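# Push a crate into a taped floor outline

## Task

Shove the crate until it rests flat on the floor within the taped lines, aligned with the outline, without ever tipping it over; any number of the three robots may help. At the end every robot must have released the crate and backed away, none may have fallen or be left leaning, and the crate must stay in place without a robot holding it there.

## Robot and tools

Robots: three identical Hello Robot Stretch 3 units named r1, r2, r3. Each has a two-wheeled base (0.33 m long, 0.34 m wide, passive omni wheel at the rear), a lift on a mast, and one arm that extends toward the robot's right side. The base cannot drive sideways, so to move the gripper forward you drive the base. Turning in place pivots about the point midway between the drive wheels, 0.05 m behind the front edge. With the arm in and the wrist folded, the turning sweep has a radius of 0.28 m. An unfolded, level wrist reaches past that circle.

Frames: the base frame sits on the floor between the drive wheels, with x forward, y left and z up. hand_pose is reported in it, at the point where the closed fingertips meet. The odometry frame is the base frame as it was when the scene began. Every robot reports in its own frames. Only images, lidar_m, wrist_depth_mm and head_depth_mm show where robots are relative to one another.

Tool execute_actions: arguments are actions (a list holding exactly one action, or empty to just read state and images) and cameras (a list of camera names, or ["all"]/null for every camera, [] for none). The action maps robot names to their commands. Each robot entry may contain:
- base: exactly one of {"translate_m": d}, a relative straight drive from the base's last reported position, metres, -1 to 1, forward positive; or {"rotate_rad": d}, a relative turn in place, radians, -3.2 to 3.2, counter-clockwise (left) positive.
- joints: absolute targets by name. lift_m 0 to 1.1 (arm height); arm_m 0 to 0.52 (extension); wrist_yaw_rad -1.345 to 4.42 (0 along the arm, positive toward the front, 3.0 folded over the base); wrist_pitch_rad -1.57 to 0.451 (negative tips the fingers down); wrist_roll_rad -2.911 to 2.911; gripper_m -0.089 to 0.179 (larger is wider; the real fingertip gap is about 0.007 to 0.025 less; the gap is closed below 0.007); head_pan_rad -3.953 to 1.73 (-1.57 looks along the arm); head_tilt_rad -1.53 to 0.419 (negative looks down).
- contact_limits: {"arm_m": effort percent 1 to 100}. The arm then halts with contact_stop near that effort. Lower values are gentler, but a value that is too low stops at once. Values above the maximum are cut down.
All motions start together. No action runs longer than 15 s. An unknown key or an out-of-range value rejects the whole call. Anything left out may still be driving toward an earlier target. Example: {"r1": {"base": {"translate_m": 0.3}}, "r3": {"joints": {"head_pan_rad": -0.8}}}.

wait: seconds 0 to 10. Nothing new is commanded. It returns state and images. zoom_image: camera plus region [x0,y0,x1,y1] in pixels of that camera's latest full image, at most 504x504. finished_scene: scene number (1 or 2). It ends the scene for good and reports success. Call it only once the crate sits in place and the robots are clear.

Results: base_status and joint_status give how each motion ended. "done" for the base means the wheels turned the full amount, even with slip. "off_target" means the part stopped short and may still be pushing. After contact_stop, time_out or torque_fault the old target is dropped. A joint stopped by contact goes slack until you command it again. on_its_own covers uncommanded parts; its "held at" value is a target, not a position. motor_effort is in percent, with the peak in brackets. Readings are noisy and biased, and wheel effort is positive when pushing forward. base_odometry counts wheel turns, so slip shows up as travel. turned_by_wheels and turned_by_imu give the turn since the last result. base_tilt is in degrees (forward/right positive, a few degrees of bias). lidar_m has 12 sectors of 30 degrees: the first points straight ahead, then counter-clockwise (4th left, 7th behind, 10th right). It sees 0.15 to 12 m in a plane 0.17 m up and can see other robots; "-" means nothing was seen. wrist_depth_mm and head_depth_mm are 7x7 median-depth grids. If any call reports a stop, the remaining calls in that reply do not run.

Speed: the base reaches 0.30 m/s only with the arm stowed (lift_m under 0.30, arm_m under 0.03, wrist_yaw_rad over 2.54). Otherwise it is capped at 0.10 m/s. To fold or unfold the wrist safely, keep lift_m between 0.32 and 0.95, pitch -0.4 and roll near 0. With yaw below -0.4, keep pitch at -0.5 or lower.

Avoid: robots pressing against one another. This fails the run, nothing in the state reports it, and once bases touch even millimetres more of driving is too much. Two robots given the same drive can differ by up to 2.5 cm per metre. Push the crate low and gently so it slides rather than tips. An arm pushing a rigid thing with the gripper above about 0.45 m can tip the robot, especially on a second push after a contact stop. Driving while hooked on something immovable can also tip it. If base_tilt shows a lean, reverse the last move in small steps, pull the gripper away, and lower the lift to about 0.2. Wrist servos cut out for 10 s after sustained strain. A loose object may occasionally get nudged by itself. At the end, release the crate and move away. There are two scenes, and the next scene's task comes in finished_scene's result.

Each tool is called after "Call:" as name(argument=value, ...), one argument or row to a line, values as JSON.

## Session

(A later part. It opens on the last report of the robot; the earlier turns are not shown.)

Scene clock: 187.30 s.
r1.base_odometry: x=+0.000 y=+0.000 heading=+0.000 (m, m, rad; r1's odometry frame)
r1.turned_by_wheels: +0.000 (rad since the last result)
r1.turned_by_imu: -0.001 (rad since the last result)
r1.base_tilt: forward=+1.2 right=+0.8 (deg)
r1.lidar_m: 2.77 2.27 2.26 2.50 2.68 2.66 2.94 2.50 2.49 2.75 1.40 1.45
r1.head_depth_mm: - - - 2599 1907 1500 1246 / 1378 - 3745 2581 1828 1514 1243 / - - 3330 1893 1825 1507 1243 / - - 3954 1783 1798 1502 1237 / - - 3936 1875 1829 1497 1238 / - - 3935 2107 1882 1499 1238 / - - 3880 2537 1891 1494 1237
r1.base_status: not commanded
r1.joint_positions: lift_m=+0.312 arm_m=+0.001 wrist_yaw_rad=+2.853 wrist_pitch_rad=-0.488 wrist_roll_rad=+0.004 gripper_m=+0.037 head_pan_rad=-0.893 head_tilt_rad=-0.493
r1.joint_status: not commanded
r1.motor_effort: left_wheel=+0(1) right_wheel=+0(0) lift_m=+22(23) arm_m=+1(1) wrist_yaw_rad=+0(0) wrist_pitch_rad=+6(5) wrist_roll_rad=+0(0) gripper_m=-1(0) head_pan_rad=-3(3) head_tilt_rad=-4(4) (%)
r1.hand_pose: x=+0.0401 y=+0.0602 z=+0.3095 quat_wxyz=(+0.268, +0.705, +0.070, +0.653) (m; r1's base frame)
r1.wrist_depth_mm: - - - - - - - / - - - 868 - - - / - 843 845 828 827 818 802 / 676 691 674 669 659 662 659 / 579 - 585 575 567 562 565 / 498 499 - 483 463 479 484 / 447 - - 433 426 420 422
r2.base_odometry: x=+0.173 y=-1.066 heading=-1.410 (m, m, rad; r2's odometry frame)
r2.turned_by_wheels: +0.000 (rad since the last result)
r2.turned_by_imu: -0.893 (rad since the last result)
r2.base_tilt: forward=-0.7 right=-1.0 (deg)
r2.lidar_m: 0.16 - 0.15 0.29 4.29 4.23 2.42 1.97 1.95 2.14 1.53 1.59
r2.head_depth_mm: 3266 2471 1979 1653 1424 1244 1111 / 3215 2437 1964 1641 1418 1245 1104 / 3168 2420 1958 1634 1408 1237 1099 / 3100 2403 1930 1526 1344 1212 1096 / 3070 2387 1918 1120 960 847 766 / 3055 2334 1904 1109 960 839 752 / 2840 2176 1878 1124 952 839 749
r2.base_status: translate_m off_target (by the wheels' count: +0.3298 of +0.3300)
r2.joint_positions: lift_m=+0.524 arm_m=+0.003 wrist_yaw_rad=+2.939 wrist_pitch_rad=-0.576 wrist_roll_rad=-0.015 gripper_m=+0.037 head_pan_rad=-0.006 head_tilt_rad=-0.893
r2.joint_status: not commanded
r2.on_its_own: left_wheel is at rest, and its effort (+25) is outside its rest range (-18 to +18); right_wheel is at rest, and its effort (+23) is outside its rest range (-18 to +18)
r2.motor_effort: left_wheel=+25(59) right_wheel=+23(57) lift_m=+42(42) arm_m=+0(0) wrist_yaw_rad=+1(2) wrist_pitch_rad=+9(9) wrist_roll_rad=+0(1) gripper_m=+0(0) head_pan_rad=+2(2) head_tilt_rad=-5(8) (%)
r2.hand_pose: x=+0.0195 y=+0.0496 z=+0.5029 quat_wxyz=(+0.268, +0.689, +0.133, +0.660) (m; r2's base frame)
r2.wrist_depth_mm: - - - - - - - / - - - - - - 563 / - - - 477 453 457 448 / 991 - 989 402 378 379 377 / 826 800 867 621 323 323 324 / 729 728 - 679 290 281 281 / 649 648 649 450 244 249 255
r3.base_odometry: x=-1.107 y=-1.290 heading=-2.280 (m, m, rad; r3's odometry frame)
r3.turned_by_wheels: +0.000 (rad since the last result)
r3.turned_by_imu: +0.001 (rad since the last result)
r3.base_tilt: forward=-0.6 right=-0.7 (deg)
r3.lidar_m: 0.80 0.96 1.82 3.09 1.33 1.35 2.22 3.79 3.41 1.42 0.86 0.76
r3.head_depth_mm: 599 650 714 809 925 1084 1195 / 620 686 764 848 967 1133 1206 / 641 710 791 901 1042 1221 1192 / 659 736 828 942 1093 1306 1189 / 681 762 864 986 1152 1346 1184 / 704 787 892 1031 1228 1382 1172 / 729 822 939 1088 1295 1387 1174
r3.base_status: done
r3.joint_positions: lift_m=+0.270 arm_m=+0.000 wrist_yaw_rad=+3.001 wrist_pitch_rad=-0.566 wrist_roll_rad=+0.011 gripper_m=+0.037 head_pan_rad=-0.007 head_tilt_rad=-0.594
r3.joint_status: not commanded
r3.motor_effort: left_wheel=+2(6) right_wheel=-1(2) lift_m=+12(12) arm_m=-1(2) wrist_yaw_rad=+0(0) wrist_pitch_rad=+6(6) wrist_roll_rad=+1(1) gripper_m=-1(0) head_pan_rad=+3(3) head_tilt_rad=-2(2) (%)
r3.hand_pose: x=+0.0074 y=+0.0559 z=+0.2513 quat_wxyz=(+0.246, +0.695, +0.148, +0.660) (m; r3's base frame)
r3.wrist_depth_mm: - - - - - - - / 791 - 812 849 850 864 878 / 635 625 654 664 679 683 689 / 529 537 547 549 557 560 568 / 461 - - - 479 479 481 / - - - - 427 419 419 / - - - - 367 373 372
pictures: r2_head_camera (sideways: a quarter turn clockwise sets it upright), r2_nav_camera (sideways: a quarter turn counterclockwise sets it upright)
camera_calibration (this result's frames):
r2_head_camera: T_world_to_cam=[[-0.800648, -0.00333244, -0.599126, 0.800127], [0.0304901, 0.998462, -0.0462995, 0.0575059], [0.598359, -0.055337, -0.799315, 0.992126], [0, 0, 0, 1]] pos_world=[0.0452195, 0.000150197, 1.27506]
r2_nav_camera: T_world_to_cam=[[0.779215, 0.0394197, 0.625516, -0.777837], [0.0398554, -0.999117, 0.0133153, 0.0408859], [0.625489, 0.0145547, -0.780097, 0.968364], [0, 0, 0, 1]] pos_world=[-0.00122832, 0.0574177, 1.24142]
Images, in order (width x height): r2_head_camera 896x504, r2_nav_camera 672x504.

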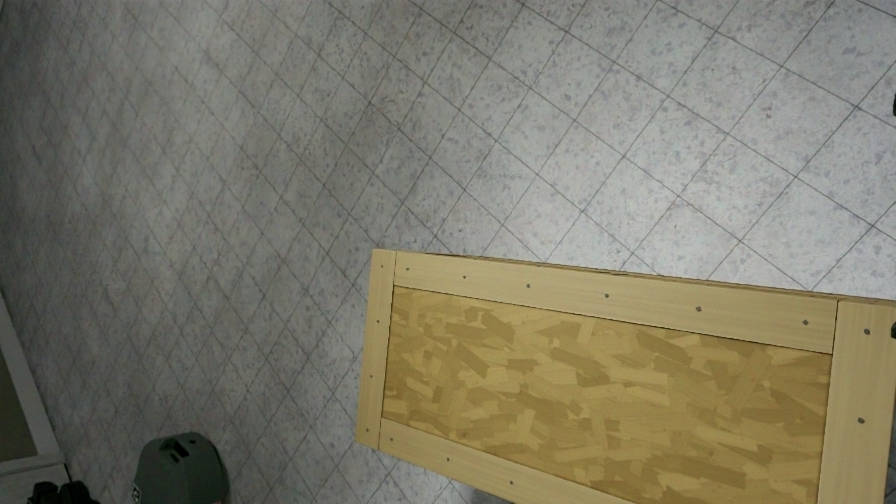

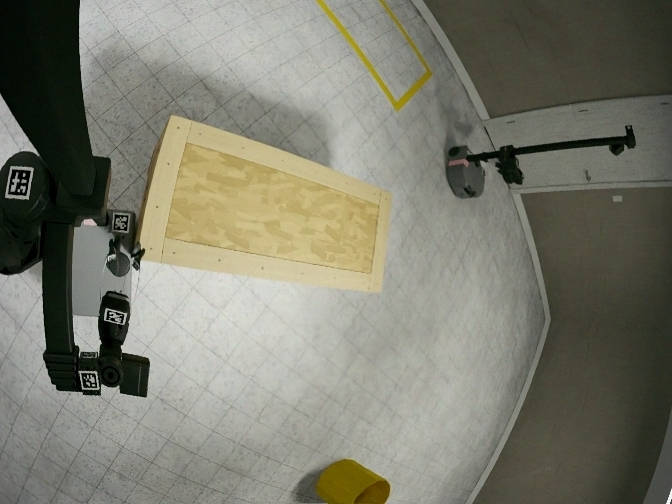

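Call:
execute_actions(
  actions=[
    {"r2":{"base":{"translate_m":-0.3}},"r3":{"base":{"rotate_rad":-1.85},"joints":{"head_tilt_rad":-0.5}}},
  ],
  cameras=["r2_head_camera","r2_nav_camera","r3_head_camera","r1_head_camera"],
)

Scene clock: 243.37 s.
r1.base_odometry: x=+0.000 y=+0.000 heading=+0.000 (m, m, rad; r1's odometry frame)
r1.turned_by_wheels: +0.000 (rad since the last result)
r1.turned_by_imu: -0.001 (rad since the last result)
r1.base_tilt: forward=+1.2 right=+0.8 (deg)
r1.lidar_m: 2.77 2.27 2.26 2.49 2.66 2.66 2.94 2.50 2.49 2.75 1.36 1.45
r1.head_depth_mm: - - 3249 2252 1666 1515 1249 / - - - 2576 1735 1514 1246 / - - 3543 2453 1890 1504 1243 / - - 3926 1788 1793 1504 1239 / - - 3939 1884 1819 1497 1247 / - - 3909 2106 1895 1492 1237 / - - 3876 2544 1869 1489 1237
r1.base_status: not commanded
r1.joint_positions: lift_m=+0.312 arm_m=+0.001 wrist_yaw_rad=+2.853 wrist_pitch_rad=-0.488 wrist_roll_rad=+0.004 gripper_m=+0.037 head_pan_rad=-0.893 head_tilt_rad=-0.493
r1.joint_status: not commanded
r1.motor_effort: left_wheel=+0(0) right_wheel=+0(1) lift_m=+23(23) arm_m=+1(1) wrist_yaw_rad=+0(0) wrist_pitch_rad=+5(5) wrist_roll_rad=+0(0) gripper_m=-1(0) head_pan_rad=-4(3) head_tilt_rad=-4(4) (%)
r1.hand_pose: x=+0.0401 y=+0.0602 z=+0.3095 quat_wxyz=(+0.268, +0.705, +0.070, +0.653) (m; r1's base frame)
r1.wrist_depth_mm: - - - - - - - / - - - 872 - - - / - 833 837 815 822 814 816 / 663 697 672 669 668 664 650 / 580 - 599 563 578 565 547 / 487 500 - 485 468 486 483 / 451 - - 430 426 427 425
r2.base_odometry: x=+0.125 y=-0.770 heading=-1.410 (m, m, rad; r2's odometry frame)
r2.turned_by_wheels: +0.000 (rad since the last result)
r2.turned_by_imu: -0.003 (rad since the last result)
r2.base_tilt: forward=-0.7 right=-1.1 (deg)
r2.lidar_m: 0.35 0.37 0.54 3.32 4.07 3.99 2.18 1.77 1.76 1.93 1.77 1.74
r2.head_depth_mm: 3271 2482 1977 1662 1425 1248 1109 / 3200 2416 1947 1652 1411 1239 1104 / 3165 2396 1949 1630 1412 1236 1099 / 3132 2403 1838 1561 1374 1233 1098 / 3077 2370 1327 1117 960 1155 1092 / 3027 2328 1308 1100 958 1161 1092 / 2827 2306 1879 1105 950 1160 1081
r2.base_status: done
r2.joint_positions: lift_m=+0.524 arm_m=+0.003 wrist_yaw_rad=+2.939 wrist_pitch_rad=-0.576 wrist_roll_rad=-0.015 gripper_m=+0.037 head_pan_rad=-0.006 head_tilt_rad=-0.893
r2.joint_status: not commanded
r2.motor_effort: left_wheel=+1(23) right_wheel=+0(22) lift_m=+42(42) arm_m=+0(0) wrist_yaw_rad=+0(0) wrist_pitch_rad=+9(9) wrist_roll_rad=+0(0) gripper_m=-1(0) head_pan_rad=+2(2) head_tilt_rad=-5(4) (%)
r2.hand_pose: x=+0.0195 y=+0.0496 z=+0.5029 quat_wxyz=(+0.268, +0.689, +0.133, +0.660) (m; r2's base frame)
r2.wrist_depth_mm: - - - - - - - / - - - - - 586 570 / - - - - - 520 455 / 982 - 960 991 - 537 398 / 825 819 853 823 816 554 391 / 737 734 - 728 759 570 396 / 639 651 647 656 629 573 405
r3.base_odometry: x=-1.107 y=-1.290 heading=+2.154 (m, m, rad; r3's odometry frame)
r3.turned_by_wheels: -1.850 (rad since the last result)
r3.turned_by_imu: -1.822 (rad since the last result)
r3.base_tilt: forward=-0.7 right=-0.9 (deg)
r3.lidar_m: 2.49 1.04 0.79 0.76 0.84 1.20 4.13 3.07 1.33 2.22 4.21 3.47
r3.head_depth_mm: 2831 3086 3466 2700 1974 1539 1268 / 2765 3095 3361 2655 1948 1529 1258 / 2868 3149 3357 2674 1937 1510 1252 / 2848 3102 3410 2602 1916 1513 1241 / 2811 3136 3459 2574 1912 1500 1239 / 2832 3018 3231 2554 1864 1489 1234 / 1989 2087 2145 2208 1871 1476 1217
r3.base_status: done
r3.joint_positions: lift_m=+0.270 arm_m=+0.000 wrist_yaw_rad=+3.001 wrist_pitch_rad=-0.566 wrist_roll_rad=+0.011 gripper_m=+0.037 head_pan_rad=-0.007 head_tilt_rad=-0.507
r3.joint_status: all done
r3.motor_effort: left_wheel=+2(8) right_wheel=-1(4) lift_m=+12(12) arm_m=-2(2) wrist_yaw_rad=+0(1) wrist_pitch_rad=+6(6) wrist_roll_rad=+1(1) gripper_m=-1(0) head_pan_rad=+3(3) head_tilt_rad=+2(8) (%)
r3.hand_pose: x=+0.0074 y=+0.0559 z=+0.2513 quat_wxyz=(+0.246, +0.695, +0.148, +0.660) (m; r3's base frame)
r3.wrist_depth_mm: 711 - 751 749 765 802 800 / 757 - 784 799 825 864 873 / 639 634 662 663 667 672 690 / 530 531 544 547 558 561 570 / 459 - - - 480 484 483 / - - - - 426 419 422 / - - - - 365 370 372
pictures: r1_head_camera (sideways: a quarter turn clockwise sets it upright), r2_head_camera (sideways: a quarter turn clockwise sets it upright), r2_nav_camera (sideways: a quarter turn counterclockwise sets it upright), r3_head_camera (sideways: a quarter turn clockwise sets it upright)
camera_calibration (this result's frames):
r1_head_camera: T_world_to_cam=[[-0.335066, 0.355925, -0.872381, 1.15629], [0.752841, 0.657876, -0.0207448, 0.0249775], [0.566535, -0.663715, -0.488386, 0.591939], [0, 0, 0, 1]] pos_world=[0.0332739, -0.0351034, 1.29833]
r2_head_camera: T_world_to_cam=[[-0.800646, -0.00332903, -0.599129, 0.80013], [0.0304946, 0.998462, -0.0462994, 0.0575057], [0.598361, -0.0553396, -0.799313, 0.992123], [0, 0, 0, 1]] pos_world=[0.0452196, 0.000150029, 1.27506]
r2_nav_camera: T_world_to_cam=[[0.779213, 0.0394163, 0.625519, -0.77784], [0.039851, -0.999117, 0.0133155, 0.0408858], [0.625492, 0.014552, -0.780095, 0.968361], [0, 0, 0, 1]] pos_world=[-0.00122785, 0.0574177, 1.24142]
r3_head_camera: T_world_to_cam=[[-0.488, -0.038116, -0.872011, 1.1514], [0.0280664, 0.997844, -0.0593229, 0.0730744], [0.872392, -0.0534238, -0.485878, 0.586465], [0, 0, 0, 1]] pos_world=[0.0482041, 0.00230096, 1.29332]
Images, in order (width x height): r1_head_camera 896x504, r2_head_camera 896x504, r2_nav_camera 672x504, r3_head_camera 896x504.

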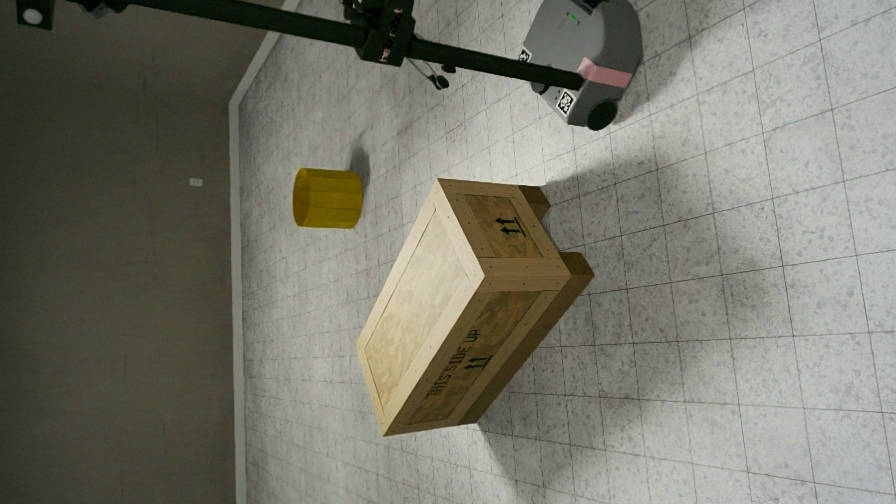

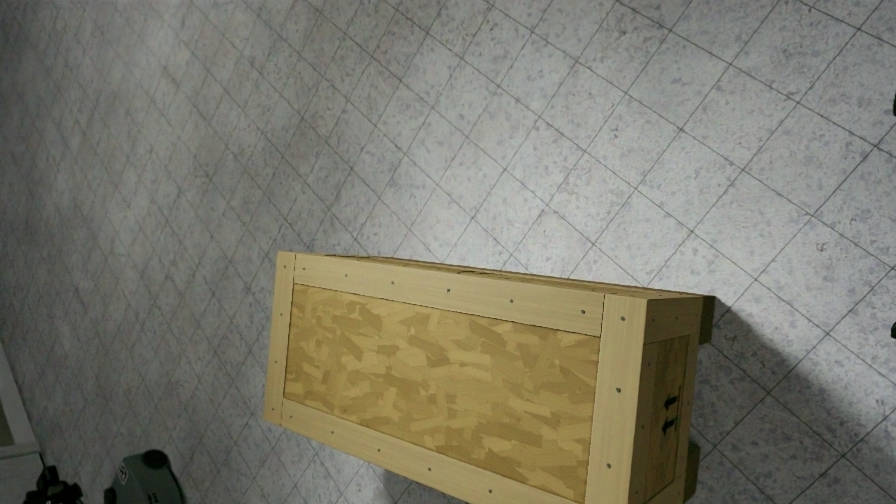

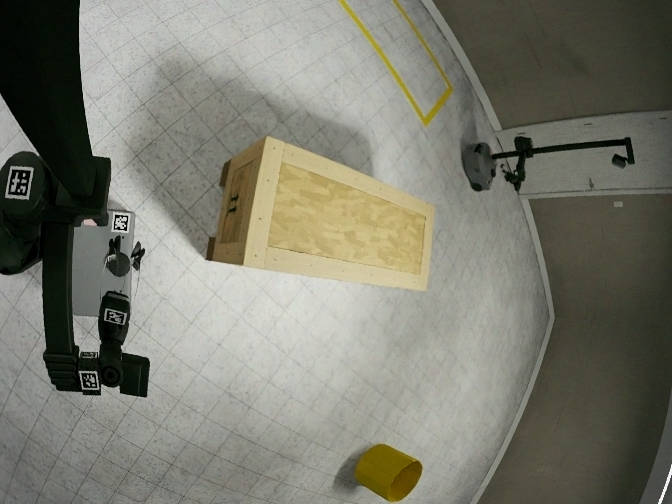

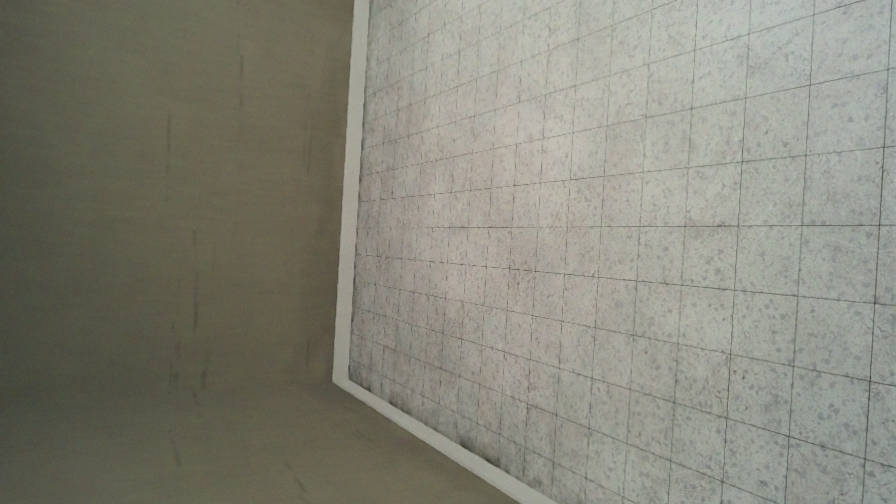

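Call:
execute_actions(
  actions=[
    {"r2":{"base":{"rotate_rad":-0.88}},"r3":{"base":{"rotate_rad":3.12}}},
  ],
  cameras=[],
)

Call:
execute_actions(
  actions=[
    {"r2":{"base":{"translate_m":0.757}}},
  ],
  cameras=[],
)

Call:
execute_actions(
  actions=[
    {"r2":{"base":{"rotate_rad":2.345}}},
  ],
  cameras=["r2_head_camera","r2_nav_camera","r3_head_camera"],
)

Scene clock: 293.73 s.
r1.base_odometry: x=+0.000 y=+0.000 heading=+0.000 (m, m, rad; r1's odometry frame)
r1.turned_by_wheels: +0.000 (rad since the last result)
r1.turned_by_imu: -0.001 (rad since the last result)
r1.base_tilt: forward=+1.3 right=+0.9 (deg)
r1.lidar_m: 2.77 2.27 2.26 2.50 2.68 2.66 2.94 2.51 2.49 2.74 1.39 1.45
r1.head_depth_mm: 1213 - - 2339 1705 1509 1247 / - - 3717 2342 1686 1509 1244 / - - 3570 2443 1901 1500 1243 / - - 3976 1795 1797 1496 1244 / - - 3902 1875 1827 1499 1243 / - - 3899 2093 1879 1493 1235 / - - 3875 2548 1893 1489 1235
r1.base_status: not commanded
r1.joint_positions: lift_m=+0.312 arm_m=+0.001 wrist_yaw_rad=+2.853 wrist_pitch_rad=-0.488 wrist_roll_rad=+0.004 gripper_m=+0.037 head_pan_rad=-0.893 head_tilt_rad=-0.493
r1.joint_status: not commanded
r1.motor_effort: left_wheel=+1(1) right_wheel=+0(0) lift_m=+22(23) arm_m=+1(1) wrist_yaw_rad=+2(0) wrist_pitch_rad=+5(5) wrist_roll_rad=+0(0) gripper_m=+0(0) head_pan_rad=-3(3) head_tilt_rad=-4(3) (%)
r1.hand_pose: x=+0.0401 y=+0.0602 z=+0.3095 quat_wxyz=(+0.268, +0.705, +0.070, +0.653) (m; r1's base frame)
r1.wrist_depth_mm: - - - - - - - / - - - 886 - - - / - 828 838 854 831 796 820 / 676 709 659 681 670 670 662 / 578 - 592 567 569 556 560 / 493 494 - 492 472 492 477 / 446 - - 432 417 426 421
r2.base_odometry: x=+0.125 y=-0.770 heading=-2.289 (m, m, rad; r2's odometry frame)
r2.turned_by_wheels: -0.880 (rad since the last result)
r2.turned_by_imu: -0.878 (rad since the last result)
r2.base_tilt: forward=-0.5 right=-1.1 (deg)
r2.lidar_m: 1.74 4.78 0.35 0.40 3.01 1.50 4.00 3.18 1.97 1.76 1.77 2.12
r2.head_depth_mm: 2940 2437 1985 1649 1425 1246 1116 / 3201 2451 1950 1638 1419 1239 1105 / 3170 2440 1969 1638 1410 1236 1098 / 3136 2397 1942 1627 1407 1232 1100 / 3096 2046 1921 1603 1384 1225 1087 / 3064 2053 1899 1601 1388 1215 1085 / 2996 2319 1897 1599 1377 1204 1048
r2.base_status: done
r2.joint_positions: lift_m=+0.524 arm_m=+0.003 wrist_yaw_rad=+2.939 wrist_pitch_rad=-0.576 wrist_roll_rad=-0.015 gripper_m=+0.037 head_pan_rad=-0.006 head_tilt_rad=-0.893
r2.joint_status: not commanded
r2.motor_effort: left_wheel=+2(8) right_wheel=-3(7) lift_m=+42(42) arm_m=+0(0) wrist_yaw_rad=+1(1) wrist_pitch_rad=+9(9) wrist_roll_rad=-1(0) gripper_m=+1(0) head_pan_rad=+3(2) head_tilt_rad=-4(5) (%)
r2.hand_pose: x=+0.0195 y=+0.0496 z=+0.5029 quat_wxyz=(+0.268, +0.689, +0.133, +0.660) (m; r2's base frame)
r2.wrist_depth_mm: - - - 768 772 - - / - - 596 574 577 - - / - - 639 510 488 - - / 981 - 750 595 621 960 994 / 842 813 823 704 813 842 834 / 741 732 - 721 739 735 732 / 656 643 640 636 637 647 644
r3.base_odometry: x=-1.107 y=-1.290 heading=-1.010 (m, m, rad; r3's odometry frame)
r3.turned_by_wheels: +3.120 (rad since the last result)
r3.turned_by_imu: +3.075 (rad since the last result)
r3.base_tilt: forward=-0.6 right=-0.9 (deg)
r3.lidar_m: 3.40 3.07 1.33 2.22 2.33 3.52 2.82 1.07 0.80 0.76 0.83 1.15
r3.head_depth_mm: 2226 2164 2126 2090 1892 1538 1263 / 3311 3242 3103 2592 1936 1544 1256 / - - - 2645 1940 1524 1256 / - - - 2603 1928 1514 1244 / - - - 2578 1900 1502 1238 / - - 3988 2567 1906 1483 1232 / - - 3910 2529 1877 1477 1222
r3.base_status: done
r3.joint_positions: lift_m=+0.270 arm_m=+0.000 wrist_yaw_rad=+3.001 wrist_pitch_rad=-0.566 wrist_roll_rad=+0.011 gripper_m=+0.037 head_pan_rad=-0.007 head_tilt_rad=-0.506
r3.joint_status: not commanded
r3.motor_effort: left_wheel=-1(5) right_wheel=+3(7) lift_m=+12(12) arm_m=-2(2) wrist_yaw_rad=+1(1) wrist_pitch_rad=+6(6) wrist_roll_rad=+1(1) gripper_m=+0(0) head_pan_rad=+3(3) head_tilt_rad=+3(3) (%)
r3.hand_pose: x=+0.0074 y=+0.0559 z=+0.2513 quat_wxyz=(+0.246, +0.695, +0.148, +0.660) (m; r3's base frame)
r3.wrist_depth_mm: - - - - - - - / 780 - 821 824 845 850 874 / 633 623 655 667 676 683 705 / 526 540 553 558 561 567 577 / 462 - - - 483 479 483 / - - - - 427 417 422 / - - - - 366 369 372
pictures: none
No camera images: the call's "cameras" was empty. Leave "cameras" out to get every camera's image.

Scene clock: 302.37 s.
r1.base_odometry: x=+0.000 y=+0.000 heading=+0.000 (m, m, rad; r1's odometry frame)
r1.turned_by_wheels: +0.000 (rad since the last result)
r1.turned_by_imu: -0.001 (rad since the last result)
r1.base_tilt: forward=+1.2 right=+0.9 (deg)
r1.lidar_m: 2.78 2.27 2.26 2.49 2.68 2.65 2.94 2.51 2.49 2.75 1.39 1.45
r1.head_depth_mm: - - 3735 2586 1914 1504 1248 / - - 3271 2302 1913 1517 1245 / - - 3517 2339 1901 1499 1245 / - - 3959 1785 1808 1508 1242 / - - 3925 1883 1836 1496 1242 / - - 3890 2109 1886 1495 1244 / - - 3932 2549 1871 1489 1234
r1.base_status: not commanded
r1.joint_positions: lift_m=+0.312 arm_m=+0.001 wrist_yaw_rad=+2.853 wrist_pitch_rad=-0.488 wrist_roll_rad=+0.004 gripper_m=+0.037 head_pan_rad=-0.893 head_tilt_rad=-0.493
r1.joint_status: not commanded
r1.motor_effort: left_wheel=+0(0) right_wheel=-1(0) lift_m=+23(22) arm_m=+1(1) wrist_yaw_rad=+0(0) wrist_pitch_rad=+5(5) wrist_roll_rad=+0(0) gripper_m=-1(0) head_pan_rad=-3(3) head_tilt_rad=-4(4) (%)
r1.hand_pose: x=+0.0401 y=+0.0602 z=+0.3095 quat_wxyz=(+0.268, +0.705, +0.070, +0.653) (m; r1's base frame)
r1.wrist_depth_mm: - - - - - - - / - - - 907 - - - / - 846 856 818 824 831 779 / 673 722 679 673 665 669 654 / 578 - 591 567 559 571 556 / 497 490 - 492 469 481 475 / 444 - - 432 420 426 424
r2.base_odometry: x=-0.373 y=-1.340 heading=-2.289 (m, m, rad; r2's odometry frame)
r2.turned_by_wheels: +0.000 (rad since the last result)
r2.turned_by_imu: +0.000 (rad since the last result)
r2.base_tilt: forward=-0.8 right=-1.1 (deg)
r2.lidar_m: 0.99 1.00 3.50 0.69 0.60 0.60 2.23 2.91 1.80 1.62 1.62 1.95
r2.head_depth_mm: 2801 2458 1985 1656 1428 1254 1110 / 3161 2418 1969 1645 1422 1238 1101 / 3167 2411 1960 1632 1403 1237 1096 / 3133 2402 1937 1625 1402 1227 1100 / 3085 2374 1806 1575 1391 1227 1089 / 3079 2351 1699 1506 1377 1215 1089 / 2997 2330 1891 1589 1385 1207 1084
r2.base_status: done
r2.joint_positions: lift_m=+0.524 arm_m=+0.003 wrist_yaw_rad=+2.939 wrist_pitch_rad=-0.576 wrist_roll_rad=-0.015 gripper_m=+0.037 head_pan_rad=-0.006 head_tilt_rad=-0.893
r2.joint_status: not commanded
r2.motor_effort: left_wheel=+2(7) right_wheel=-3(3) lift_m=+42(42) arm_m=+0(0) wrist_yaw_rad=+0(1) wrist_pitch_rad=+9(8) wrist_roll_rad=-1(0) gripper_m=+0(1) head_pan_rad=+2(3) head_tilt_rad=-4(5) (%)
r2.hand_pose: x=+0.0195 y=+0.0496 z=+0.5029 quat_wxyz=(+0.268, +0.689, +0.133, +0.660) (m; r2's base frame)
r2.wrist_depth_mm: - 761 876 - - - - / - 724 893 - - - - / 552 - 976 - - - - / 601 - 939 986 982 975 997 / 640 734 851 858 840 827 860 / 673 729 - 721 749 727 745 / 642 652 654 641 631 649 647
r3.base_odometry: x=-1.107 y=-1.290 heading=-1.010 (m, m, rad; r3's odometry frame)
r3.turned_by_wheels: +0.000 (rad since the last result)
r3.turned_by_imu: -0.001 (rad since the last result)
r3.base_tilt: forward=-0.6 right=-0.9 (deg)
r3.lidar_m: 3.43 3.07 1.33 2.22 2.33 3.48 2.83 1.07 0.80 0.76 0.83 1.15
r3.head_depth_mm: 2227 2173 2127 2086 1872 1534 1258 / 3316 3239 3150 2572 1959 1529 1265 / - - - 2650 1931 1512 1250 / - - - 2611 1918 1510 1249 / - - - 2569 1902 1498 1240 / - - 3948 2567 1882 1480 1230 / - - 3877 2521 1871 1471 1222
r3.base_status: not commanded
r3.joint_positions: lift_m=+0.270 arm_m=+0.000 wrist_yaw_rad=+3.001 wrist_pitch_rad=-0.566 wrist_roll_rad=+0.011 gripper_m=+0.037 head_pan_rad=-0.007 head_tilt_rad=-0.506
r3.joint_status: not commanded
r3.motor_effort: left_wheel=-1(1) right_wheel=+2(2) lift_m=+12(12) arm_m=-2(2) wrist_yaw_rad=+0(0) wrist_pitch_rad=+6(6) wrist_roll_rad=+1(1) gripper_m=+0(0) head_pan_rad=+3(3) head_tilt_rad=+3(3) (%)
r3.hand_pose: x=+0.0074 y=+0.0559 z=+0.2513 quat_wxyz=(+0.246, +0.695, +0.148, +0.660) (m; r3's base frame)
r3.wrist_depth_mm: - - - - - - - / 789 - 807 822 859 857 881 / 641 635 650 661 675 681 697 / 523 536 542 554 555 566 574 / 462 - - - 481 482 481 / - - - - 425 415 416 / - - - - 366 366 372
pictures: none
No camera images: the call's "cameras" was empty. Leave "cameras" out to get every camera's image.

Scene clock: 307.07 s.
r1.base_odometry: x=+0.000 y=+0.000 heading=+0.000 (m, m, rad; r1's odometry frame)
r1.turned_by_wheels: +0.000 (rad since the last result)
r1.turned_by_imu: -0.001 (rad since the last result)
r1.base_tilt: forward=+1.1 right=+0.9 (deg)
r1.lidar_m: 2.77 2.27 2.25 2.49 2.67 2.66 2.93 2.51 2.49 2.75 1.39 1.45
r1.head_depth_mm: - - 3469 2606 1899 1512 1253 / - - 3472 2392 1904 1507 1248 / - - 3457 2463 1890 1508 1241 / - - 3973 1789 1793 1501 1248 / - - - 1879 1830 1507 1243 / - - 3888 2102 1881 1488 1240 / - - 3885 2522 1882 1488 1237
r1.base_status: not commanded
r1.joint_positions: lift_m=+0.312 arm_m=+0.001 wrist_yaw_rad=+2.853 wrist_pitch_rad=-0.488 wrist_roll_rad=+0.004 gripper_m=+0.037 head_pan_rad=-0.893 head_tilt_rad=-0.493
r1.joint_status: not commanded
r1.motor_effort: left_wheel=+0(0) right_wheel=+0(0) lift_m=+23(23) arm_m=+1(1) wrist_yaw_rad=+0(1) wrist_pitch_rad=+5(5) wrist_roll_rad=+0(0) gripper_m=+0(0) head_pan_rad=-4(4) head_tilt_rad=-4(3) (%)
r1.hand_pose: x=+0.0401 y=+0.0602 z=+0.3095 quat_wxyz=(+0.268, +0.705, +0.070, +0.653) (m; r1's base frame)
r1.wrist_depth_mm: - - - - - - - / - - - 929 - - - / - 866 836 841 830 826 812 / 675 710 674 678 655 667 655 / 585 - 592 561 578 562 550 / 492 492 - 477 479 481 478 / 447 - - 434 421 425 420
r2.base_odometry: x=-0.373 y=-1.340 heading=+0.056 (m, m, rad; r2's odometry frame)
r2.turned_by_wheels: +2.345 (rad since the last result)
r2.turned_by_imu: +2.334 (rad since the last result)
r2.base_tilt: forward=-0.6 right=-1.2 (deg)
r2.lidar_m: 0.60 0.61 4.75 2.18 1.65 1.62 1.71 2.42 0.99 4.21 0.85 0.62
r2.head_depth_mm: 2813 2462 1977 1144 1305 1247 1108 / 2926 2441 1973 1141 1293 1242 1102 / 3032 2402 1951 1130 1280 1234 1099 / 3141 2395 1936 1125 1275 1237 1094 / 3081 2376 1927 1117 1275 1221 1090 / 3062 2348 1910 1536 1340 1220 1087 / 2993 2320 1898 1585 1379 1207 1080
r2.base_status: done
r2.joint_positions: lift_m=+0.524 arm_m=+0.003 wrist_yaw_rad=+2.939 wrist_pitch_rad=-0.576 wrist_roll_rad=-0.015 gripper_m=+0.037 head_pan_rad=-0.006 head_tilt_rad=-0.893
r2.joint_status: not commanded
r2.motor_effort: left_wheel=-1(4) right_wheel=+2(6) lift_m=+42(42) arm_m=-1(1) wrist_yaw_rad=+0(0) wrist_pitch_rad=+8(9) wrist_roll_rad=-1(0) gripper_m=+0(0) head_pan_rad=+2(2) head_tilt_rad=-4(5) (%)
r2.hand_pose: x=+0.0195 y=+0.0496 z=+0.5029 quat_wxyz=(+0.268, +0.689, +0.133, +0.660) (m; r2's base frame)
r2.wrist_depth_mm: - - - - - - - / - - - - - - - / - - - - - - - / 963 - 982 - 988 976 969 / 832 816 864 824 822 829 815 / 737 739 - 729 734 730 661 / 648 661 641 651 637 654 636
r3.base_odometry: x=-1.107 y=-1.290 heading=-1.010 (m, m, rad; r3's odometry frame)
r3.turned_by_wheels: +0.000 (rad since the last result)
r3.turned_by_imu: -0.001 (rad since the last result)
r3.base_tilt: forward=-0.6 right=-0.8 (deg)
r3.lidar_m: 3.41 3.07 1.33 2.22 2.33 3.51 2.83 1.07 0.80 0.76 0.83 1.16
r3.head_depth_mm: 2217 2165 2119 2107 1875 1539 1264 / 3304 3207 3128 2564 1960 1525 1263 / - - - 2632 1945 1517 1254 / - - - 2584 1925 1509 1244 / - - - 2618 1888 1495 1242 / - - 3920 2583 1874 1486 1227 / - - 3967 2526 1880 1472 1222
r3.base_status: not commanded
r3.joint_positions: lift_m=+0.270 arm_m=+0.000 wrist_yaw_rad=+3.001 wrist_pitch_rad=-0.566 wrist_roll_rad=+0.011 gripper_m=+0.037 head_pan_rad=-0.007 head_tilt_rad=-0.506
r3.joint_status: not commanded
r3.motor_effort: left_wheel=-1(2) right_wheel=+2(3) lift_m=+12(12) arm_m=-2(2) wrist_yaw_rad=+0(1) wrist_pitch_rad=+6(6) wrist_roll_rad=+1(1) gripper_m=-1(0) head_pan_rad=+3(3) head_tilt_rad=+2(2) (%)
r3.hand_pose: x=+0.0074 y=+0.0559 z=+0.2513 quat_wxyz=(+0.246, +0.695, +0.148, +0.660) (m; r3's base frame)
r3.wrist_depth_mm: - - - - - - - / 785 - 813 842 837 849 873 / 635 632 656 652 676 685 678 / 532 535 544 547 557 564 570 / 463 - - - 476 479 486 / - - - - 427 413 420 / - - - - 367 370 372
pictures: r2_head_camera (sideways: a quarter turn clockwise sets it upright), r2_nav_camera (sideways: a quarter turn counterclockwise sets it upright), r3_head_camera (sideways: a quarter turn clockwise sets it upright)
camera_calibration (this result's frames):
r2_head_camera: T_world_to_cam=[[-0.800646, -0.00332879, -0.599129, 0.800131], [0.0304949, 0.998462, -0.0462994, 0.0575057], [0.598361, -0.0553398, -0.799313, 0.992123], [0, 0, 0, 1]] pos_world=[0.0452196, 0.000150017, 1.27506]
r2_nav_camera: T_world_to_cam=[[0.779212, 0.0394161, 0.625519, -0.777841], [0.0398507, -0.999117, 0.0133155, 0.0408858], [0.625492, 0.0145518, -0.780095, 0.968361], [0, 0, 0, 1]] pos_world=[-0.00122783, 0.0574177, 1.24142]
r3_head_camera: T_world_to_cam=[[-0.487762, -0.0381217, -0.872144, 1.15157], [0.0280743, 0.997844, -0.0593171, 0.0730668], [0.872525, -0.0534175, -0.485641, 0.586154], [0, 0, 0, 1]] pos_world=[0.0482064, 0.00230129, 1.29333]
Images, in order (width x height): r2_head_camera 896x504, r2_nav_camera 672x504, r3_head_camera 896x504.

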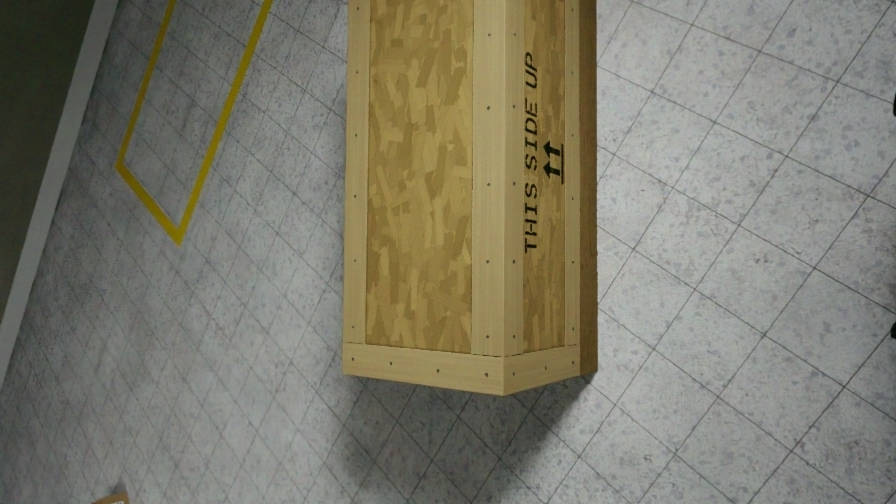

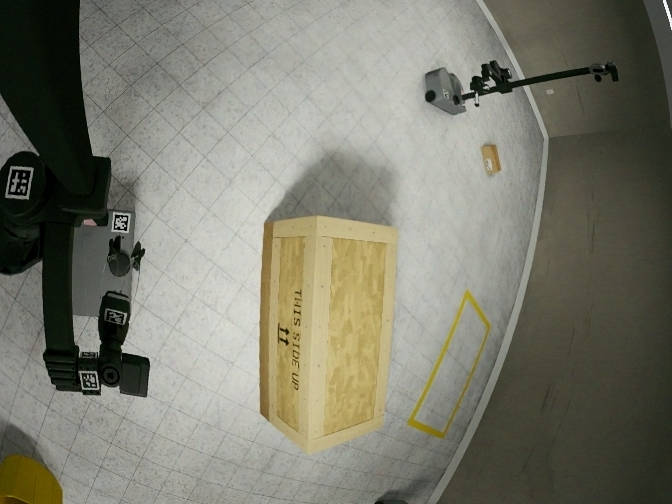

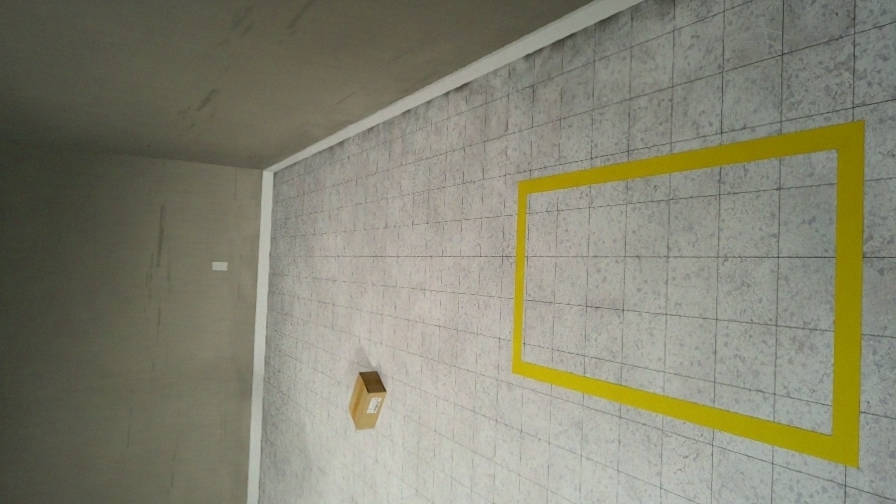

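Call:
execute_actions(
  actions=[
    {"r2":{"base":{"translate_m":0.65}}},
  ],
  cameras=["r2_head_camera","r2_nav_camera","r1_head_camera"],
)

Scene clock: 320.77 s.
r1.base_odometry: x=+0.000 y=+0.000 heading=+0.000 (m, m, rad; r1's odometry frame)
r1.turned_by_wheels: +0.000 (rad since the last result)
r1.turned_by_imu: -0.002 (rad since the last result)
r1.base_tilt: forward=+1.2 right=+0.8 (deg)
r1.lidar_m: 2.78 2.27 2.26 2.49 2.68 2.66 2.94 2.51 2.49 2.75 1.39 1.44
r1.head_depth_mm: - - - 2579 1908 1517 1245 / - - 3688 2596 1897 1505 1252 / - - 3298 2045 1911 1503 1240 / - - 3673 1797 1789 1501 1244 / - - 3953 1892 1814 1510 1241 / - - 3945 2110 1890 1493 1242 / - - 3882 2540 1885 1491 1236
r1.base_status: not commanded
r1.joint_positions: lift_m=+0.312 arm_m=+0.001 wrist_yaw_rad=+2.853 wrist_pitch_rad=-0.488 wrist_roll_rad=+0.004 gripper_m=+0.037 head_pan_rad=-0.893 head_tilt_rad=-0.493
r1.joint_status: not commanded
r1.motor_effort: left_wheel=+0(1) right_wheel=-1(1) lift_m=+23(22) arm_m=+1(1) wrist_yaw_rad=+0(0) wrist_pitch_rad=+5(5) wrist_roll_rad=+0(0) gripper_m=+0(1) head_pan_rad=-3(3) head_tilt_rad=-4(4) (%)
r1.hand_pose: x=+0.0401 y=+0.0602 z=+0.3095 quat_wxyz=(+0.268, +0.705, +0.070, +0.653) (m; r1's base frame)
r1.wrist_depth_mm: - - - - - - - / - - - 893 - - - / - 857 840 835 836 806 818 / 672 702 680 673 674 674 660 / 572 - 595 562 569 560 557 / 496 503 - 496 468 486 475 / 448 - - 431 428 426 423
r2.base_odometry: x=+0.275 y=-1.303 heading=+0.056 (m, m, rad; r2's odometry frame)
r2.turned_by_wheels: +0.001 (rad since the last result)
r2.turned_by_imu: +0.002 (rad since the last result)
r2.base_tilt: forward=-0.8 right=-1.1 (deg)
r2.lidar_m: - - 0.15 0.20 2.12 2.07 2.19 1.36 1.39 0.21 0.15 -
r2.head_depth_mm: 2429 2468 1979 1661 1422 864 770 / 2572 2439 1942 1657 1410 862 763 / 2711 2398 1947 1620 1407 855 762 / 2840 2395 1923 1621 1396 854 757 / 2934 2360 1921 1615 1393 848 755 / 3051 2332 1892 1613 1380 841 751 / 3000 2315 1870 1602 1387 1212 1078
r2.base_status: translate_m off_target (by the wheels' count: +0.6496 of +0.6500)
r2.joint_positions: lift_m=+0.524 arm_m=+0.003 wrist_yaw_rad=+2.939 wrist_pitch_rad=-0.577 wrist_roll_rad=-0.015 gripper_m=+0.037 head_pan_rad=-0.003 head_tilt_rad=-0.895
r2.joint_status: not commanded
r2.on_its_own: left_wheel is at rest, and its effort (+49) is outside its rest range (-18 to +18); right_wheel is at rest, and its effort (+37) is outside its rest range (-18 to +18)
r2.motor_effort: left_wheel=+49(76) right_wheel=+37(76) lift_m=+43(45) arm_m=+0(1) wrist_yaw_rad=+0(2) wrist_pitch_rad=+9(12) wrist_roll_rad=+0(0) gripper_m=+0(0) head_pan_rad=+1(2) head_tilt_rad=-4(5) (%)
r2.hand_pose: x=+0.0194 y=+0.0495 z=+0.5027 quat_wxyz=(+0.268, +0.689, +0.134, +0.660) (m; r2's base frame)
r2.wrist_depth_mm: - - - - - - - / - - - - - - - / - - - - - - - / - - 982 964 973 377 376 / 839 827 869 809 323 324 321 / 737 726 - 702 288 281 283 / 641 642 639 393 244 251 251
r3.base_odometry: x=-1.107 y=-1.290 heading=-1.010 (m, m, rad; r3's odometry frame)
r3.turned_by_wheels: +0.000 (rad since the last result)
r3.turned_by_imu: -0.002 (rad since the last result)
r3.base_tilt: forward=-0.5 right=-0.8 (deg)
r3.lidar_m: 3.43 3.08 1.33 2.23 2.33 3.51 2.83 1.07 0.80 0.76 0.83 1.16
r3.head_depth_mm: 2212 2183 2119 2078 1869 1535 1269 / 3315 3205 3113 2600 1962 1540 1254 / - - - 2643 1944 1518 1252 / - - - 2602 1907 1511 1249 / - - - 2581 1895 1506 1235 / - - 3891 2538 1883 1485 1232 / - - 3881 2494 1883 1484 1233
r3.base_status: not commanded
r3.joint_positions: lift_m=+0.270 arm_m=+0.000 wrist_yaw_rad=+3.001 wrist_pitch_rad=-0.566 wrist_roll_rad=+0.011 gripper_m=+0.037 head_pan_rad=-0.007 head_tilt_rad=-0.506
r3.joint_status: not commanded
r3.motor_effort: left_wheel=-1(2) right_wheel=+2(2) lift_m=+12(12) arm_m=-2(2) wrist_yaw_rad=-1(0) wrist_pitch_rad=+6(6) wrist_roll_rad=+1(1) gripper_m=+0(0) head_pan_rad=+3(2) head_tilt_rad=+2(3) (%)
r3.hand_pose: x=+0.0074 y=+0.0559 z=+0.2513 quat_wxyz=(+0.246, +0.695, +0.148, +0.660) (m; r3's base frame)
r3.wrist_depth_mm: - - - - - - - / 783 - 814 840 836 870 885 / 638 626 647 667 663 695 680 / 528 530 545 549 551 566 574 / 460 - - - 479 479 482 / - - - - 428 419 420 / - - - - 366 368 374
pictures: r1_head_camera (sideways: a quarter turn clockwise sets it upright), r2_head_camera (sideways: a quarter turn clockwise sets it upright), r2_nav_camera (sideways: a quarter turn counterclockwise sets it upright)
camera_calibration (this result's frames):
r1_head_camera: T_world_to_cam=[[-0.335068, 0.355929, -0.872378, 1.15628], [0.752843, 0.657873, -0.0207446, 0.0249773], [0.566531, -0.663715, -0.488391, 0.591945], [0, 0, 0, 1]] pos_world=[0.0332737, -0.0351035, 1.29833]
r2_head_camera: T_world_to_cam=[[-0.801696, -0.00589291, -0.597703, 0.798279], [0.0272108, 0.998555, -0.0463428, 0.0575822], [0.597112, -0.0534169, -0.800377, 0.993514], [0, 0, 0, 1]] pos_world=[0.0451711, 0.000275585, 1.27499]
r2_nav_camera: T_world_to_cam=[[0.780194, 0.0419112, 0.624132, -0.776039], [0.0430777, -0.998984, 0.0132338, 0.0409725], [0.624052, 0.0165612, -0.781207, 0.969815], [0, 0, 0, 1]] pos_world=[-0.00151951, 0.0573942, 1.24143]
Images, in order (width x height): r1_head_camera 896x504, r2_head_camera 896x504, r2_nav_camera 672x504.

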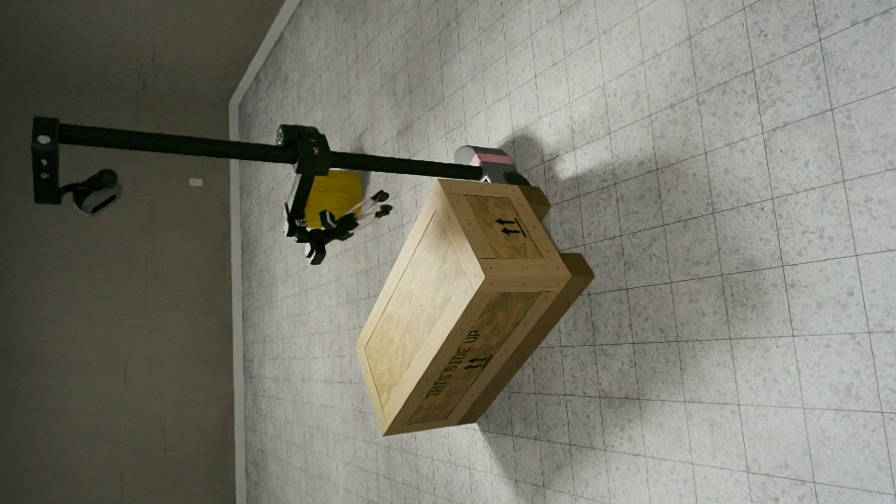

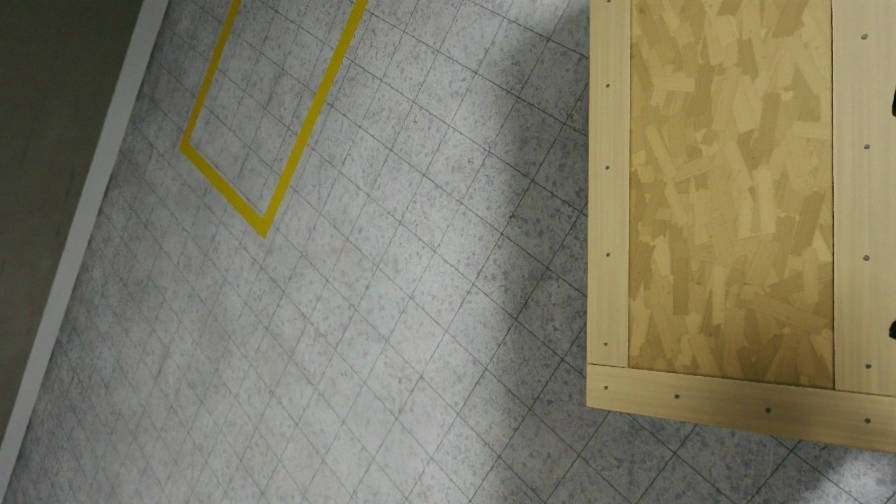

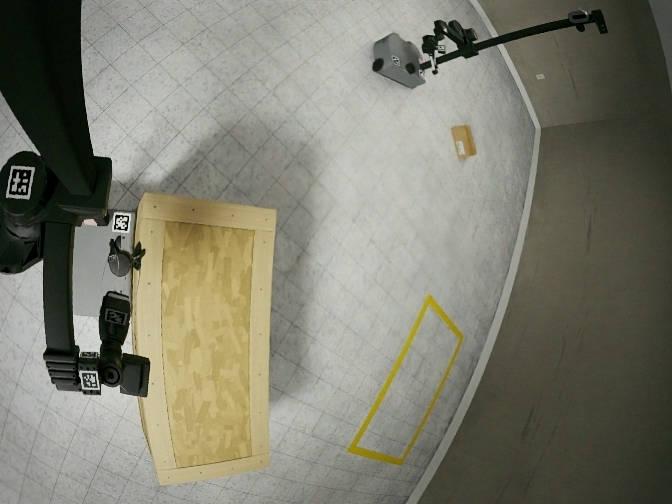

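Call:
execute_actions(
  actions=[
    {"r2":{"base":{"translate_m":-0.04}},"r3":{"base":{"rotate_rad":1.478}}},
  ],
  cameras=[],
)

Call:
execute_actions(
  actions=[
    {"r3":{"base":{"translate_m":1.0},"joints":{"head_tilt_rad":-0.8}}},
  ],
  cameras=["r3_head_camera","r3_nav_camera"],
)

Scene clock: 398.13 s.
r1.base_odometry: x=+0.000 y=+0.000 heading=+0.000 (m, m, rad; r1's odometry frame)
r1.turned_by_wheels: +0.000 (rad since the last result)
r1.turned_by_imu: -0.001 (rad since the last result)
r1.base_tilt: forward=+1.2 right=+0.9 (deg)
r1.lidar_m: 2.78 2.27 2.26 2.49 2.67 2.66 2.93 2.51 2.49 2.76 1.40 1.44
r1.head_depth_mm: - - - 2578 1903 1515 1246 / - - 3682 2607 1905 1514 1252 / - - 3233 2062 1903 1503 1248 / - - 3665 1800 1806 1507 1249 / - - 3904 1885 1835 1501 1239 / - - 3884 2099 1887 1494 1240 / - - 3891 2561 1885 1493 1235
r1.base_status: not commanded
r1.joint_positions: lift_m=+0.312 arm_m=+0.001 wrist_yaw_rad=+2.853 wrist_pitch_rad=-0.488 wrist_roll_rad=+0.004 gripper_m=+0.037 head_pan_rad=-0.893 head_tilt_rad=-0.493
r1.joint_status: not commanded
r1.motor_effort: left_wheel=+0(0) right_wheel=-1(0) lift_m=+23(23) arm_m=+1(1) wrist_yaw_rad=+0(0) wrist_pitch_rad=+5(5) wrist_roll_rad=+0(0) gripper_m=+0(0) head_pan_rad=-4(3) head_tilt_rad=-4(4) (%)
r1.hand_pose: x=+0.0401 y=+0.0602 z=+0.3095 quat_wxyz=(+0.268, +0.705, +0.070, +0.653) (m; r1's base frame)
r1.wrist_depth_mm: - - - - - - - / - - - 868 - - - / - 830 871 825 814 820 798 / 675 716 674 664 663 662 663 / 572 - 580 565 569 562 565 / 493 501 - 488 476 481 479 / 448 - - 434 426 426 421
r2.base_odometry: x=+0.235 y=-1.306 heading=+0.056 (m, m, rad; r2's odometry frame)
r2.turned_by_wheels: +0.000 (rad since the last result)
r2.turned_by_imu: -0.002 (rad since the last result)
r2.base_tilt: forward=-0.7 right=-1.1 (deg)
r2.lidar_m: - - 0.15 2.74 2.08 2.04 2.15 1.32 1.35 0.36 0.15 -
r2.head_depth_mm: 2418 2453 1970 1655 983 861 792 / 2579 2427 1961 1638 974 861 792 / 2727 2404 1957 1623 972 856 786 / 2852 2388 1926 1615 968 853 784 / 2979 2354 1918 1611 960 850 781 / 3045 2334 1893 1602 1352 843 776 / 2998 2322 1872 1588 1377 1221 1083
r2.base_status: done
r2.joint_positions: lift_m=+0.524 arm_m=+0.003 wrist_yaw_rad=+2.939 wrist_pitch_rad=-0.577 wrist_roll_rad=-0.015 gripper_m=+0.037 head_pan_rad=-0.003 head_tilt_rad=-0.895
r2.joint_status: not commanded
r2.motor_effort: left_wheel=+0(44) right_wheel=-1(36) lift_m=+43(44) arm_m=-1(1) wrist_yaw_rad=+0(0) wrist_pitch_rad=+9(9) wrist_roll_rad=-1(0) gripper_m=+0(0) head_pan_rad=+1(1) head_tilt_rad=-4(4) (%)
r2.hand_pose: x=+0.0194 y=+0.0495 z=+0.5027 quat_wxyz=(+0.268, +0.689, +0.134, +0.660) (m; r2's base frame)
r2.wrist_depth_mm: - - - - - - - / - - - - - - - / - - - - - - - / 988 - 984 966 951 376 369 / 849 825 856 814 322 322 323 / 726 729 - 733 288 281 283 / 654 657 642 647 282 252 251
r3.base_odometry: x=-1.107 y=-1.290 heading=+0.468 (m, m, rad; r3's odometry frame)
r3.turned_by_wheels: +1.478 (rad since the last result)
r3.turned_by_imu: +1.455 (rad since the last result)
r3.base_tilt: forward=-0.6 right=-0.9 (deg)
r3.lidar_m: 1.46 2.22 3.61 3.40 1.17 0.82 0.76 0.81 1.05 2.42 3.05 1.33
r3.head_depth_mm: 3481 3815 3758 1909 1757 1544 1269 / 3441 3770 3741 1879 1655 1522 1254 / 3415 3830 3952 2648 1796 1516 1251 / 3332 3692 3909 2592 1917 1501 1243 / 3333 3694 3875 2566 1929 1504 1242 / 3321 3612 3902 2429 1884 1498 1233 / 3247 3587 3859 2353 1865 1479 1227
r3.base_status: done
r3.joint_positions: lift_m=+0.270 arm_m=+0.000 wrist_yaw_rad=+3.001 wrist_pitch_rad=-0.566 wrist_roll_rad=+0.011 gripper_m=+0.037 head_pan_rad=-0.007 head_tilt_rad=-0.506
r3.joint_status: not commanded
r3.motor_effort: left_wheel=-1(8) right_wheel=+3(8) lift_m=+12(12) arm_m=-2(2) wrist_yaw_rad=-2(1) wrist_pitch_rad=+6(6) wrist_roll_rad=+1(1) gripper_m=+0(0) head_pan_rad=+4(2) head_tilt_rad=+2(3) (%)
r3.hand_pose: x=+0.0074 y=+0.0558 z=+0.2513 quat_wxyz=(+0.246, +0.695, +0.148, +0.660) (m; r3's base frame)
r3.wrist_depth_mm: - - - - - - - / 805 - 818 830 826 872 881 / 641 631 655 667 669 677 704 / 528 534 544 547 555 569 576 / 459 - - - 483 479 480 / - - - - 428 417 425 / - - - - 366 370 371
pictures: none
No camera images: the call's "cameras" was empty. Leave "cameras" out to get every camera's image.

Scene clock: 403.23 s.
r1.base_odometry: x=+0.000 y=+0.000 heading=+0.000 (m, m, rad; r1's odometry frame)
r1.turned_by_wheels: +0.000 (rad since the last result)
r1.turned_by_imu: -0.001 (rad since the last result)
r1.base_tilt: forward=+1.3 right=+0.9 (deg)
r1.lidar_m: 2.78 2.27 2.26 2.49 2.67 2.66 2.94 2.51 2.48 2.74 1.39 1.44
r1.head_depth_mm: - - - 2612 1917 1504 1253 / - - 3689 2600 1900 1507 1243 / - - 3212 2053 1889 1506 1243 / - - 3686 1796 1800 1512 1238 / - - 3976 1877 1824 1493 1245 / - - 3960 2099 1874 1499 1242 / - - 3394 2549 1891 1485 1234
r1.base_status: not commanded
r1.joint_positions: lift_m=+0.312 arm_m=+0.001 wrist_yaw_rad=+2.853 wrist_pitch_rad=-0.488 wrist_roll_rad=+0.004 gripper_m=+0.037 head_pan_rad=-0.893 head_tilt_rad=-0.493
r1.joint_status: not commanded
r1.motor_effort: left_wheel=+1(1) right_wheel=+0(0) lift_m=+22(23) arm_m=+1(1) wrist_yaw_rad=+0(1) wrist_pitch_rad=+5(5) wrist_roll_rad=+0(0) gripper_m=-1(0) head_pan_rad=-3(4) head_tilt_rad=-4(5) (%)
r1.hand_pose: x=+0.0401 y=+0.0602 z=+0.3095 quat_wxyz=(+0.268, +0.705, +0.070, +0.653) (m; r1's base frame)
r1.wrist_depth_mm: - - - - - - - / - - - 875 - - - / - 818 834 816 822 806 813 / 680 706 673 683 665 662 657 / 570 - 593 555 570 561 561 / 490 506 - 487 464 481 482 / 439 - - 438 424 420 419
r2.base_odometry: x=+0.235 y=-1.306 heading=+0.056 (m, m, rad; r2's odometry frame)
r2.turned_by_wheels: +0.000 (rad since the last result)
r2.turned_by_imu: -0.001 (rad since the last result)
r2.base_tilt: forward=-0.7 right=-1.2 (deg)
r2.lidar_m: - - 0.15 2.73 2.08 2.04 2.15 1.32 1.35 0.36 0.15 -
r2.head_depth_mm: 2419 2444 1972 1646 982 865 794 / 2602 2429 1961 1644 976 862 790 / 2725 2406 1960 1640 972 855 788 / 2905 2383 1924 1618 966 850 783 / 2932 2348 1908 1617 959 847 781 / 3025 2351 1908 1600 1358 844 774 / 3002 2343 1884 1583 1370 1208 1083
r2.base_status: not commanded
r2.joint_positions: lift_m=+0.524 arm_m=+0.003 wrist_yaw_rad=+2.939 wrist_pitch_rad=-0.577 wrist_roll_rad=-0.015 gripper_m=+0.037 head_pan_rad=-0.003 head_tilt_rad=-0.895
r2.joint_status: not commanded
r2.motor_effort: left_wheel=+0(1) right_wheel=-1(1) lift_m=+44(43) arm_m=-1(0) wrist_yaw_rad=+0(1) wrist_pitch_rad=+9(9) wrist_roll_rad=-1(0) gripper_m=+0(0) head_pan_rad=+1(1) head_tilt_rad=-3(4) (%)
r2.hand_pose: x=+0.0194 y=+0.0495 z=+0.5027 quat_wxyz=(+0.268, +0.689, +0.134, +0.660) (m; r2's base frame)
r2.wrist_depth_mm: - - - - - - - / - - - - - - - / - - - - - - - / 969 - 982 966 970 375 374 / 828 815 874 835 324 323 326 / 742 750 - 735 288 281 282 / 646 645 640 652 282 250 253
r3.base_odometry: x=-0.214 y=-0.839 heading=+0.468 (m, m, rad; r3's odometry frame)
r3.turned_by_wheels: +0.000 (rad since the last result)
r3.turned_by_imu: +0.002 (rad since the last result)
r3.base_tilt: forward=-0.6 right=-0.9 (deg)
r3.lidar_m: 2.98 1.29 3.67 3.47 2.75 1.88 1.76 1.83 2.37 2.66 0.55 0.55
r3.head_depth_mm: 2681 2959 2305 1597 1057 943 1075 / 2608 2950 2285 1819 1511 1108 1124 / 2631 2842 2240 1802 1491 1281 1113 / 2577 2884 2262 1781 1489 1274 1112 / 2556 2788 2224 1778 1476 1268 1104 / 2557 2757 2181 1758 1472 1262 1101 / 2513 2733 2176 1696 1461 1250 1098
r3.base_status: done
r3.joint_positions: lift_m=+0.270 arm_m=+0.000 wrist_yaw_rad=+3.001 wrist_pitch_rad=-0.566 wrist_roll_rad=+0.011 gripper_m=+0.037 head_pan_rad=-0.007 head_tilt_rad=-0.791
r3.joint_status: all done
r3.motor_effort: left_wheel=-1(5) right_wheel=+2(7) lift_m=+12(12) arm_m=-2(2) wrist_yaw_rad=-1(1) wrist_pitch_rad=+6(6) wrist_roll_rad=+1(1) gripper_m=+0(0) head_pan_rad=+3(3) head_tilt_rad=-2(16) (%)
r3.hand_pose: x=+0.0074 y=+0.0558 z=+0.2513 quat_wxyz=(+0.246, +0.695, +0.148, +0.660) (m; r3's base frame)
r3.wrist_depth_mm: - - - - - - - / 798 - 829 846 845 855 876 / 638 627 660 665 668 681 685 / 530 530 551 551 555 563 573 / 461 - - - 482 476 486 / - - - - 426 417 422 / - - - - 366 372 374
pictures: r3_head_camera (sideways: a quarter turn clockwise sets it upright), r3_nav_camera (sideways: a quarter turn counterclockwise sets it upright)
camera_calibration (this result's frames):
r3_head_camera: T_world_to_cam=[[-0.71284, -0.0366458, -0.700368, 0.929017], [0.0104806, 0.997966, -0.0628844, 0.0777957], [0.701248, -0.0521668, -0.711006, 0.880378], [0, 0, 0, 1]] pos_world=[0.0440624, 0.0023337, 1.2815]
r3_nav_camera: T_world_to_cam=[[0.702055, -0.0120869, 0.71202, -0.883788], [0.03311, -0.998221, -0.0495919, 0.10882], [0.711353, 0.0583913, -0.700405, 0.863382], [0, 0, 0, 1]] pos_world=[0.00269578, 0.0475302, 1.23939]
Images, in order (width x height): r3_head_camera 896x504, r3_nav_camera 672x504.

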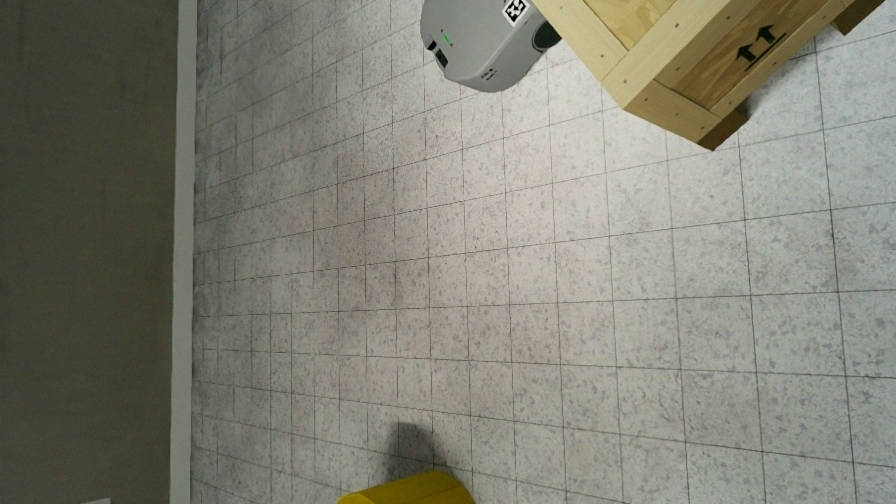

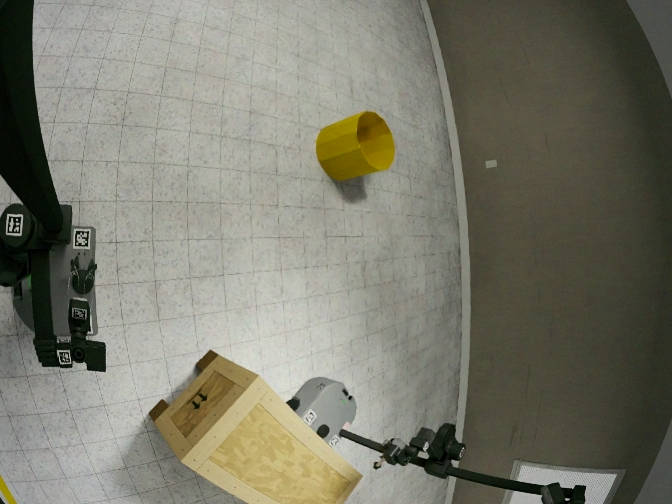

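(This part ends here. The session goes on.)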